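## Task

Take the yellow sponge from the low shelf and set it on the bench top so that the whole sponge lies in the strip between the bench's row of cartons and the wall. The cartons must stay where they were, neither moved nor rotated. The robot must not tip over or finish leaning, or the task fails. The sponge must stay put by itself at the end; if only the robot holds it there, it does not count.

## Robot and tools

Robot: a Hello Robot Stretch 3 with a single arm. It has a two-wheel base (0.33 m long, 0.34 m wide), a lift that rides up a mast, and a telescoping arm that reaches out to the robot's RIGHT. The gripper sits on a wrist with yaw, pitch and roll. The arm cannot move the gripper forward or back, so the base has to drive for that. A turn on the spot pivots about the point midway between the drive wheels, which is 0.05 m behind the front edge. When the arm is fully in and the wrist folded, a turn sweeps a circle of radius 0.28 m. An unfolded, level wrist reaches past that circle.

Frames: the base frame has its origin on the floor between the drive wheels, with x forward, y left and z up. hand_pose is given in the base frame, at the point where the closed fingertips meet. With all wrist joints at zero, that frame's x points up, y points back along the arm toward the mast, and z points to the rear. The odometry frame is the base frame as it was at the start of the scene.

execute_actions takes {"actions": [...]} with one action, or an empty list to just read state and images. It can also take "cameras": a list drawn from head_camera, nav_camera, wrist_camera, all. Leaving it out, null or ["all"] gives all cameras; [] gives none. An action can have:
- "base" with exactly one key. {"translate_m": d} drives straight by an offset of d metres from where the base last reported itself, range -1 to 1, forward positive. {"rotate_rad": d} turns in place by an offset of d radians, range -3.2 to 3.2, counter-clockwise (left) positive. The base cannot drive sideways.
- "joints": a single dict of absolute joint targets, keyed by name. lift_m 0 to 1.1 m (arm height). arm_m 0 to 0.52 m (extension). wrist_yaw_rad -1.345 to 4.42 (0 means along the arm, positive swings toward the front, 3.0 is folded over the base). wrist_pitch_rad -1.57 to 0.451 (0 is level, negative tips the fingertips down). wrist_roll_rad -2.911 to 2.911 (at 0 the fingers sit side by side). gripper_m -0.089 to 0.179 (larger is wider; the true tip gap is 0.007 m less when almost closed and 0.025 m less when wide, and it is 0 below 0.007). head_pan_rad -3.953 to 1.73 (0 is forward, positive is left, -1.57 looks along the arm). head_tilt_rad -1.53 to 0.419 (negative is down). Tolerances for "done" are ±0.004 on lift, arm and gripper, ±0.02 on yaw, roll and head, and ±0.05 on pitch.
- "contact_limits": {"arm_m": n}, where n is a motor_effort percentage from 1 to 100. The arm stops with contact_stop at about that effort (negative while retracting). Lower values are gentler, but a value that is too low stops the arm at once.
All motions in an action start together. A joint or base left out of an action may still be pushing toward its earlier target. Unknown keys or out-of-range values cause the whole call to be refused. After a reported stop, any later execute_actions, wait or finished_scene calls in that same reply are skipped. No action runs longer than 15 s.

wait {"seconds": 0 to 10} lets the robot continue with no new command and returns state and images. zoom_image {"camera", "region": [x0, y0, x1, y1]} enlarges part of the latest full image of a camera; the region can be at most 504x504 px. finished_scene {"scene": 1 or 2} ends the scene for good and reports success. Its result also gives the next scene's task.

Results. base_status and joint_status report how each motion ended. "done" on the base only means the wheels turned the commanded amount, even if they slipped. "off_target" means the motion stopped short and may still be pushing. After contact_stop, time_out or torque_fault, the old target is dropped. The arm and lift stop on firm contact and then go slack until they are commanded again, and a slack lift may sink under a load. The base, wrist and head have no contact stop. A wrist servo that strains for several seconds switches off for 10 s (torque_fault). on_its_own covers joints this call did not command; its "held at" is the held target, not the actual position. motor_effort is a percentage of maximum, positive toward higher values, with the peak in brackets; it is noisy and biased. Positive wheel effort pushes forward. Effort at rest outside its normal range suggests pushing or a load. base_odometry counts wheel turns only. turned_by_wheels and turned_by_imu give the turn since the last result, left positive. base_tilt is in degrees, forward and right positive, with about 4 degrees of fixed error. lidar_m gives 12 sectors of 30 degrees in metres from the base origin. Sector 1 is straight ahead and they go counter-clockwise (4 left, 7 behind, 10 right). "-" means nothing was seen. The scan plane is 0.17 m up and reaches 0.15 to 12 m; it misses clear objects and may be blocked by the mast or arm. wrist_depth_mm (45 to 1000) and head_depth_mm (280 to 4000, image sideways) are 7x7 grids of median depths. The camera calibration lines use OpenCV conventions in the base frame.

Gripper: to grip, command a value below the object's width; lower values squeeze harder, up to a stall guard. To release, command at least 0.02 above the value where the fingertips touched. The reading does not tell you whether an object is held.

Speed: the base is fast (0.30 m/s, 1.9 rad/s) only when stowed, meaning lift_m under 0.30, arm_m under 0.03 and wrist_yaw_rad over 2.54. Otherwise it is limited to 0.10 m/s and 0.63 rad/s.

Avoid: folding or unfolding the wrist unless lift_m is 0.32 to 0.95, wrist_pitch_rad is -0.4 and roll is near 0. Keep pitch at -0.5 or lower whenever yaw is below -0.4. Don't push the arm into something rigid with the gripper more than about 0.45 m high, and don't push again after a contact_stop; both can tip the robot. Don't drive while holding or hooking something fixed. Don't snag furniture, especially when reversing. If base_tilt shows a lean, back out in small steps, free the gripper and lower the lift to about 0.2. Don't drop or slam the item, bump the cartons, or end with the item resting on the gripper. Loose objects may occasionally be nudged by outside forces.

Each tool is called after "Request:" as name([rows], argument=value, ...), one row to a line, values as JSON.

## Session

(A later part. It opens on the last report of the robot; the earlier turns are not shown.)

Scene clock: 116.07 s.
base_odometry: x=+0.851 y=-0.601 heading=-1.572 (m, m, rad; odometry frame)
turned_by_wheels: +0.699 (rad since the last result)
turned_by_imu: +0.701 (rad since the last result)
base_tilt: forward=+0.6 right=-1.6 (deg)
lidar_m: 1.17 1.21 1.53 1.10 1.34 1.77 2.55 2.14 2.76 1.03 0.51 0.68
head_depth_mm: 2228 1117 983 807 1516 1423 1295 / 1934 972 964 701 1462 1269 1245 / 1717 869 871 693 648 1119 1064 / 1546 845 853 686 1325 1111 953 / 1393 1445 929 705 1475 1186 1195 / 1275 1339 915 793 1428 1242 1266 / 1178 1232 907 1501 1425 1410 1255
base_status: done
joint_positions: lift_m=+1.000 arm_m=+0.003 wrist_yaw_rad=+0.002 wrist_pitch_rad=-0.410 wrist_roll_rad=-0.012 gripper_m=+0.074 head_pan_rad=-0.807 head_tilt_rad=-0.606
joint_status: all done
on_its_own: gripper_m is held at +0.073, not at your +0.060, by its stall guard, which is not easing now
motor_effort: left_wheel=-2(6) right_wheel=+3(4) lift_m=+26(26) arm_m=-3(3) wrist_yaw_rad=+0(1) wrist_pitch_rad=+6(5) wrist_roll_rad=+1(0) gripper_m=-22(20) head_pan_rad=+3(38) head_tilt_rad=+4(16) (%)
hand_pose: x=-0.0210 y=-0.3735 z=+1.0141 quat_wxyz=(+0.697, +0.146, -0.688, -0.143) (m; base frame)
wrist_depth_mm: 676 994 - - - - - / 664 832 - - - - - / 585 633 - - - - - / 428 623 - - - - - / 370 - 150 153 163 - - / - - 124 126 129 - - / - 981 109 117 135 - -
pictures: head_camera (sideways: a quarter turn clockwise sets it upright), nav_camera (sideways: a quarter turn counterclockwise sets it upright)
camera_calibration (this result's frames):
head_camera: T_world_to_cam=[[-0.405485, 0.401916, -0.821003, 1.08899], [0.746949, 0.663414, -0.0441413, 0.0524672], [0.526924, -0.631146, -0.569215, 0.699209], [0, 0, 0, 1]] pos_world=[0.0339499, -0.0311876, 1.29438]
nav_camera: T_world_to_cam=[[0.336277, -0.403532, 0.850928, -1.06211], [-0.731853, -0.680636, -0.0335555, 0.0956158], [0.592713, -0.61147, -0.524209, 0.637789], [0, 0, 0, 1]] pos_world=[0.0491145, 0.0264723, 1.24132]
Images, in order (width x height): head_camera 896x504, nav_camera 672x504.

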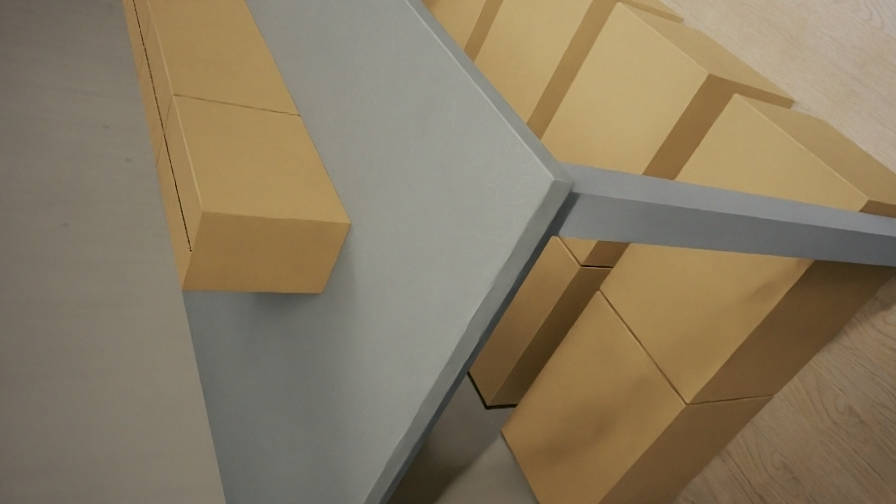

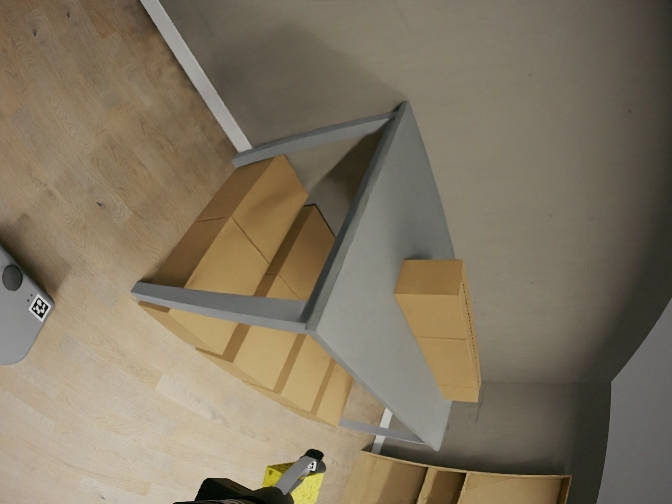

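Request:
execute_actions([
  {"base":{"translate_m":0.9},"joints":{"head_pan_rad":-1.4,"head_tilt_rad":-0.5}},
], cameras=[])

Request:
execute_actions([
  {"joints":{"arm_m":0.47}},
])

Scene clock: 133.87 s.
base_odometry: x=+0.850 y=-1.501 heading=-1.572 (m, m, rad; odometry frame)
turned_by_wheels: +0.000 (rad since the last result)
turned_by_imu: +0.008 (rad since the last result)
base_tilt: forward=+0.5 right=-1.5 (deg)
lidar_m: 0.27 0.28 0.38 1.04 1.53 1.54 3.33 0.68 0.49 0.48 0.39 0.28
head_depth_mm: 2751 2908 1250 844 678 - - / 2788 3025 1283 837 - - - / 2822 3001 1268 828 636 - - / 1738 1882 1243 818 635 531 1080 / 1045 1131 1114 808 605 528 1073 / 746 790 839 786 600 572 1018 / 579 606 635 666 594 564 672
base_status: done
joint_positions: lift_m=+1.000 arm_m=+0.003 wrist_yaw_rad=+0.002 wrist_pitch_rad=-0.410 wrist_roll_rad=-0.012 gripper_m=+0.074 head_pan_rad=-1.393 head_tilt_rad=-0.508
joint_status: all done
on_its_own: gripper_m is held at +0.073, not at your +0.060, by its stall guard, which is not easing now
motor_effort: left_wheel=-3(4) right_wheel=+3(7) lift_m=+26(26) arm_m=-3(3) wrist_yaw_rad=-1(1) wrist_pitch_rad=+5(5) wrist_roll_rad=+1(1) gripper_m=-22(23) head_pan_rad=-4(36) head_tilt_rad=+4(17) (%)
hand_pose: x=-0.0210 y=-0.3735 z=+1.0141 quat_wxyz=(+0.697, +0.146, -0.688, -0.143) (m; base frame)
wrist_depth_mm: 372 538 - - - 562 - / 371 538 867 999 807 464 393 / 377 519 608 611 629 458 434 / 376 438 438 445 448 453 458 / 341 344 150 153 163 352 360 / 283 295 124 126 129 291 291 / 247 243 109 116 135 244 249
pictures: none
No camera images: the call's "cameras" was empty. Leave "cameras" out to get every camera's image.

Scene clock: 138.50 s.
base_odometry: x=+0.850 y=-1.501 heading=-1.572 (m, m, rad; odometry frame)
turned_by_wheels: +0.000 (rad since the last result)
turned_by_imu: +0.000 (rad since the last result)
base_tilt: forward=+0.7 right=-1.5 (deg)
lidar_m: 0.27 0.28 0.38 1.04 1.53 1.55 3.34 0.68 0.49 0.48 0.39 0.28
head_depth_mm: 2759 2934 1140 846 625 510 1152 / 2783 2945 - 836 619 521 1093 / 2823 3005 1355 826 615 519 1084 / 1745 1878 1243 818 609 531 1080 / 1049 1132 1115 807 604 528 1070 / 745 791 838 786 599 571 1021 / 579 607 636 666 594 564 670
base_status: not commanded
joint_positions: lift_m=+1.000 arm_m=+0.470 wrist_yaw_rad=+0.002 wrist_pitch_rad=-0.410 wrist_roll_rad=-0.012 gripper_m=+0.074 head_pan_rad=-1.393 head_tilt_rad=-0.507
joint_status: all done
on_its_own: gripper_m is held at +0.073, not at your +0.060, by its stall guard, which is not easing now
motor_effort: left_wheel=-3(3) right_wheel=+3(3) lift_m=+26(26) arm_m=+3(2) wrist_yaw_rad=+0(1) wrist_pitch_rad=+5(5) wrist_roll_rad=+1(0) gripper_m=-21(20) head_pan_rad=-3(3) head_tilt_rad=+4(5) (%)
hand_pose: x=-0.0211 y=-0.8400 z=+1.0141 quat_wxyz=(+0.697, +0.146, -0.688, -0.143) (m; base frame)
wrist_depth_mm: 375 539 - - - 538 - / 375 543 860 994 830 453 299 / 380 510 599 612 609 454 301 / 380 430 442 440 451 419 299 / 337 341 150 153 164 354 297 / 279 290 124 126 130 293 281 / 243 233 109 117 135 235 247
pictures: head_camera (sideways: a quarter turn clockwise sets it upright), nav_camera (sideways: a quarter turn counterclockwise sets it upright), wrist_camera
camera_calibration (this result's frames):
head_camera: T_world_to_cam=[[-0.100663, 0.476504, -0.87339, 1.15545], [0.989973, 0.135409, -0.0402235, 0.0458896], [0.0990984, -0.868682, -0.485357, 0.592713], [0, 0, 0, 1]] pos_world=[0.0121445, -0.0419094, 1.29868]
nav_camera: T_world_to_cam=[[0.0416304, -0.436884, 0.898554, -1.12243], [-0.985585, -0.165555, -0.0348316, 0.0988293], [0.163978, -0.884152, -0.437479, 0.527553], [0, 0, 0, 1]] pos_world=[0.0576251, -0.00757313, 1.2428]
wrist_camera: T_world_to_cam=[[-0.998925, -0.0257963, 0.0385109, -0.0857371], [-0.0462232, 0.492408, -0.869136, 1.33925], [0.00345742, -0.869982, -0.493071, -0.0739987], [0, 0, 0, 1]] pos_world=[-0.0234848, -0.726045, 1.1308]
Images, in order (width x height): head_camera 896x504, nav_camera 672x504, wrist_camera 644x364.

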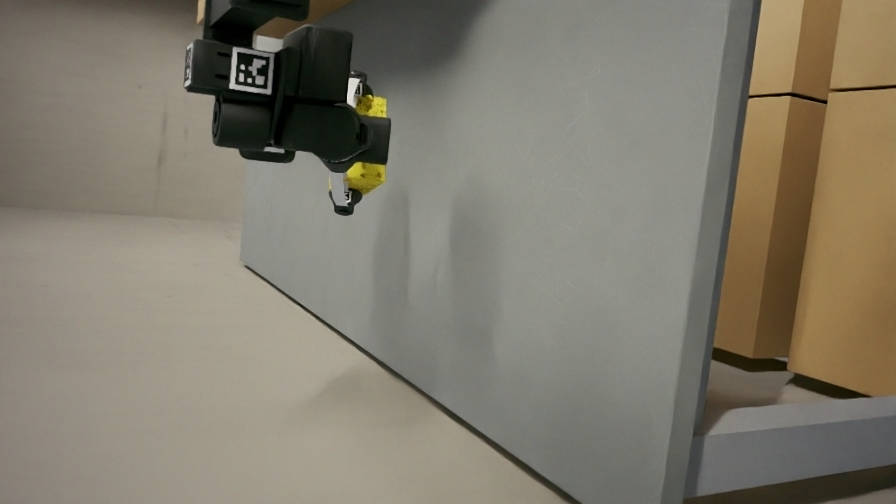

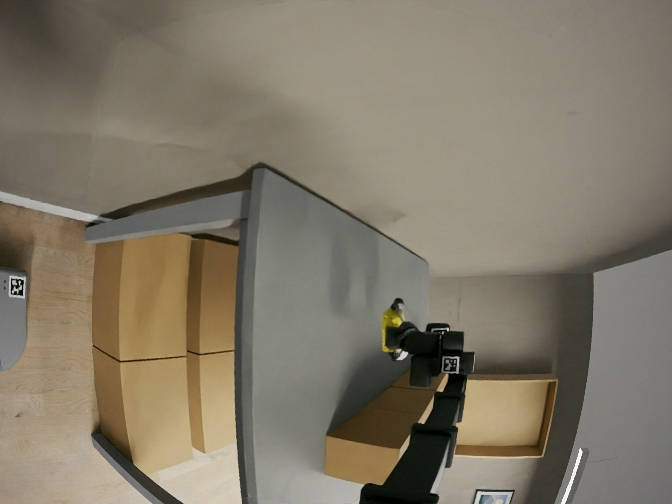

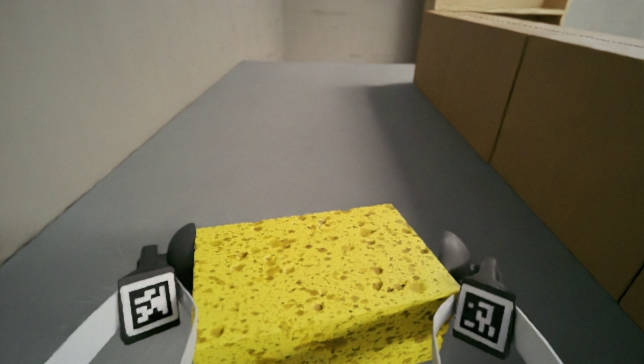

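Request:
execute_actions([
  {"joints":{"lift_m":0.921}},
], cameras=[])

Request:
execute_actions([
  {"joints":{"gripper_m":0.17}},
], cameras=[])

Request:
execute_actions([
  {"joints":{"lift_m":1.0}},
], cameras=[])

Request:
execute_actions([
  {"joints":{"arm_m":0.1}},
])

Scene clock: 148.57 s.
base_odometry: x=+0.850 y=-1.501 heading=-1.572 (m, m, rad; odometry frame)
turned_by_wheels: +0.000 (rad since the last result)
turned_by_imu: +0.000 (rad since the last result)
base_tilt: forward=+0.6 right=-1.6 (deg)
lidar_m: 0.27 0.28 0.38 1.03 1.53 1.55 3.33 0.68 0.50 0.48 0.39 0.28
head_depth_mm: 2742 2939 1387 787 623 510 1151 / 2790 3027 1533 763 619 521 1092 / 2815 3019 1357 788 615 519 1085 / 1738 1893 1238 816 610 531 1077 / 1045 1133 1116 809 605 528 1069 / 746 790 840 787 601 571 1016 / 580 606 636 665 595 564 670
base_status: not commanded
joint_positions: lift_m=+0.921 arm_m=+0.470 wrist_yaw_rad=+0.002 wrist_pitch_rad=-0.405 wrist_roll_rad=-0.012 gripper_m=+0.074 head_pan_rad=-1.393 head_tilt_rad=-0.507
joint_status: all done
on_its_own: gripper_m is held at +0.073, not at your +0.060, by its stall guard, which is not easing now
motor_effort: left_wheel=-3(3) right_wheel=+2(2) lift_m=+16(24) arm_m=+3(3) wrist_yaw_rad=-1(0) wrist_pitch_rad=+4(5) wrist_roll_rad=+0(1) gripper_m=-21(22) head_pan_rad=-3(4) head_tilt_rad=+4(5) (%)
hand_pose: x=-0.0211 y=-0.8408 z=+0.9370 quat_wxyz=(+0.697, +0.144, -0.688, -0.141) (m; base frame)
wrist_depth_mm: 375 534 - - - 453 302 / 375 501 621 644 658 449 301 / 360 383 391 398 406 394 302 / 279 280 285 289 294 293 283 / 220 224 150 154 164 231 233 / 182 189 124 126 129 191 190 / 158 151 109 117 136 155 161
pictures: none
No camera images: the call's "cameras" was empty. Leave "cameras" out to get every camera's image.

Scene clock: 150.03 s.
base_odometry: x=+0.850 y=-1.501 heading=-1.572 (m, m, rad; odometry frame)
turned_by_wheels: +0.000 (rad since the last result)
turned_by_imu: +0.000 (rad since the last result)
base_tilt: forward=+0.6 right=-1.6 (deg)
lidar_m: 0.27 0.28 0.38 1.04 1.53 1.55 3.33 0.68 0.50 0.48 0.39 0.28
head_depth_mm: 2764 2937 1378 785 624 510 1151 / 2778 2995 1528 762 619 521 1092 / 2808 3021 1353 786 615 520 1083 / 1749 1886 1240 813 609 532 1078 / 1046 1135 1119 809 605 528 1073 / 748 790 841 787 600 571 1016 / 578 607 637 667 596 564 669
base_status: not commanded
joint_positions: lift_m=+0.921 arm_m=+0.470 wrist_yaw_rad=+0.002 wrist_pitch_rad=-0.408 wrist_roll_rad=-0.012 gripper_m=+0.170 head_pan_rad=-1.393 head_tilt_rad=-0.507
joint_status: all done
motor_effort: left_wheel=-3(3) right_wheel=+3(3) lift_m=+16(16) arm_m=+3(3) wrist_yaw_rad=-1(1) wrist_pitch_rad=+4(5) wrist_roll_rad=+1(1) gripper_m=+1(88) head_pan_rad=-4(4) head_tilt_rad=+3(4) (%)
hand_pose: x=-0.0212 y=-0.8404 z=+0.9363 quat_wxyz=(+0.697, +0.145, -0.688, -0.142) (m; base frame)
wrist_depth_mm: 371 541 978 - - 450 303 / 377 503 618 630 625 452 302 / 360 382 382 390 403 392 301 / 278 277 282 287 291 292 278 / 219 221 153 153 169 229 229 / - 183 126 126 128 188 189 / - 154 110 117 137 157 165
pictures: none
No camera images: the call's "cameras" was empty. Leave "cameras" out to get every camera's image.

Scene clock: 151.60 s.
base_odometry: x=+0.850 y=-1.501 heading=-1.572 (m, m, rad; odometry frame)
turned_by_wheels: +0.000 (rad since the last result)
turned_by_imu: +0.000 (rad since the last result)
base_tilt: forward=+0.5 right=-1.6 (deg)
lidar_m: 0.27 0.28 0.38 1.04 1.53 1.55 3.34 0.68 0.50 0.48 0.39 0.28
head_depth_mm: 2741 2903 1209 847 624 510 1150 / 2780 2956 - 819 620 521 1088 / 2822 2984 1310 815 615 519 1086 / 1747 1878 1246 818 610 531 1078 / 1047 1137 1117 809 604 527 1072 / 745 790 838 787 598 571 1017 / 579 607 635 666 595 564 670
base_status: not commanded
joint_positions: lift_m=+1.000 arm_m=+0.470 wrist_yaw_rad=+0.002 wrist_pitch_rad=-0.409 wrist_roll_rad=-0.012 gripper_m=+0.170 head_pan_rad=-1.393 head_tilt_rad=-0.507
joint_status: all done
motor_effort: left_wheel=-4(4) right_wheel=+2(3) lift_m=+27(28) arm_m=+3(3) wrist_yaw_rad=+0(0) wrist_pitch_rad=+5(5) wrist_roll_rad=+1(1) gripper_m=+0(1) head_pan_rad=-3(3) head_tilt_rad=+5(4) (%)
hand_pose: x=-0.0212 y=-0.8403 z=+1.0145 quat_wxyz=(+0.697, +0.145, -0.688, -0.142) (m; base frame)
wrist_depth_mm: 373 532 - - - 537 - / 381 541 861 1000 803 452 300 / 377 508 594 600 626 458 299 / 378 429 435 443 449 420 298 / 340 343 344 348 353 355 298 / 292 284 283 286 290 289 285 / - 239 233 194 238 242 256
pictures: none
No camera images: the call's "cameras" was empty. Leave "cameras" out to get every camera's image.

Scene clock: 155.53 s.
base_odometry: x=+0.850 y=-1.501 heading=-1.572 (m, m, rad; odometry frame)
turned_by_wheels: +0.000 (rad since the last result)
turned_by_imu: +0.000 (rad since the last result)
base_tilt: forward=+0.6 right=-1.7 (deg)
lidar_m: 0.27 0.28 0.38 1.04 1.53 1.55 3.34 0.68 0.50 0.48 0.39 0.28
head_depth_mm: 2750 2911 1277 - - - 1154 / 2777 3002 1288 - - - 1088 / 2804 3025 1263 825 662 535 1082 / 1745 1882 1243 821 588 532 1080 / 1047 1134 1116 812 605 528 1072 / 747 791 839 787 599 572 1017 / 580 606 635 666 595 564 670
base_status: not commanded
joint_positions: lift_m=+1.000 arm_m=+0.100 wrist_yaw_rad=+0.002 wrist_pitch_rad=-0.409 wrist_roll_rad=-0.012 gripper_m=+0.170 head_pan_rad=-1.393 head_tilt_rad=-0.507
joint_status: all done
motor_effort: left_wheel=-3(3) right_wheel=+3(2) lift_m=+25(26) arm_m=-3(3) wrist_yaw_rad=-1(1) wrist_pitch_rad=+5(5) wrist_roll_rad=+1(1) gripper_m=+0(1) head_pan_rad=-3(4) head_tilt_rad=+5(4) (%)
hand_pose: x=-0.0212 y=-0.4708 z=+1.0144 quat_wxyz=(+0.697, +0.145, -0.688, -0.143) (m; base frame)
wrist_depth_mm: 371 538 - - - 552 - / 375 539 869 - 825 459 308 / 378 528 601 531 630 460 328 / 378 441 443 451 454 425 353 / 341 345 347 349 353 361 361 / 291 284 287 286 289 292 296 / - 241 242 246 246 243 256
pictures: head_camera (sideways: a quarter turn clockwise sets it upright), nav_camera (sideways: a quarter turn counterclockwise sets it upright), wrist_camera
camera_calibration (this result's frames):
head_camera: T_world_to_cam=[[-0.100636, 0.476351, -0.873477, 1.15556], [0.989974, 0.135402, -0.0402161, 0.04588], [0.0991136, -0.868767, -0.485202, 0.592511], [0, 0, 0, 1]] pos_world=[0.0121445, -0.04191, 1.29869]
nav_camera: T_world_to_cam=[[0.0416021, -0.436727, 0.898632, -1.12253], [-0.985584, -0.165561, -0.0348336, 0.0988319], [0.163991, -0.884228, -0.437318, 0.527344], [0, 0, 0, 1]] pos_world=[0.0576269, -0.00758349, 1.2428]
wrist_camera: T_world_to_cam=[[-0.998931, -0.0255379, 0.038542, -0.0761798], [-0.0461187, 0.491288, -0.869775, 1.1578], [0.00327699, -0.870623, -0.49194, 0.245941], [0, 0, 0, 1]] pos_world=[-0.023508, -0.356638, 1.13095]
Images, in order (width x height): head_camera 896x504, nav_camera 672x504, wrist_camera 644x364.

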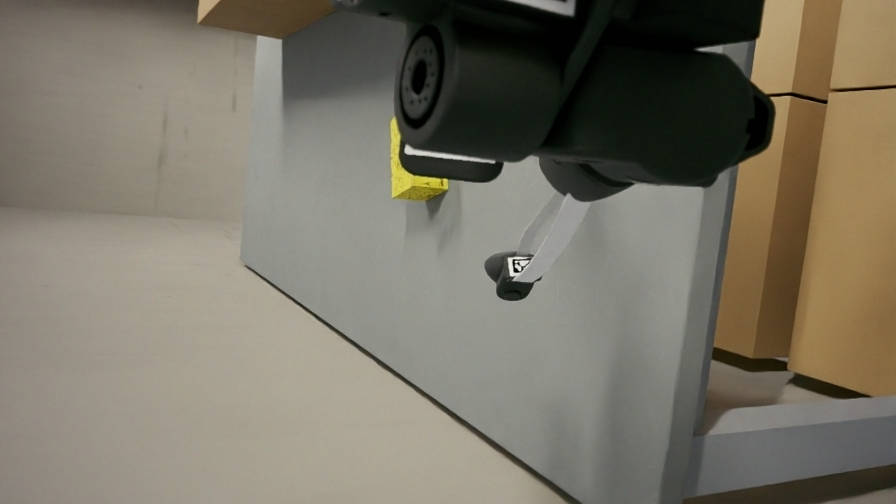

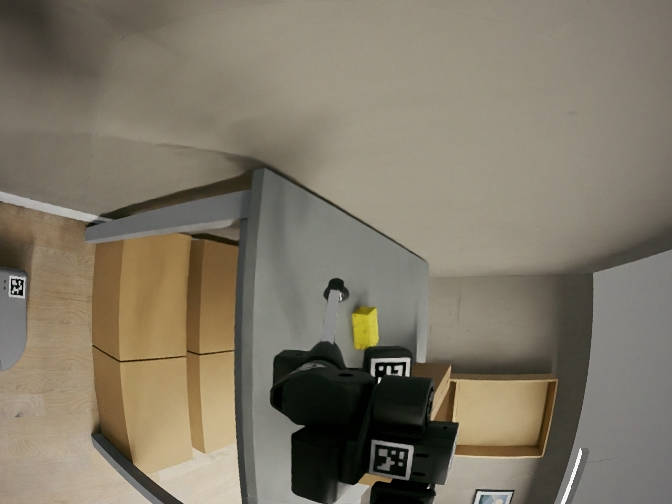

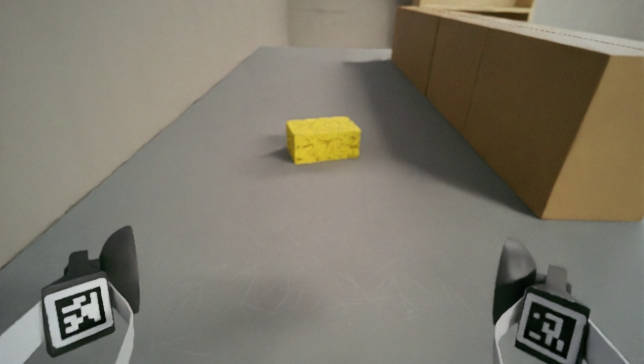

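Request:
finished_scene(scene=1)

The scene is finished: the task was done.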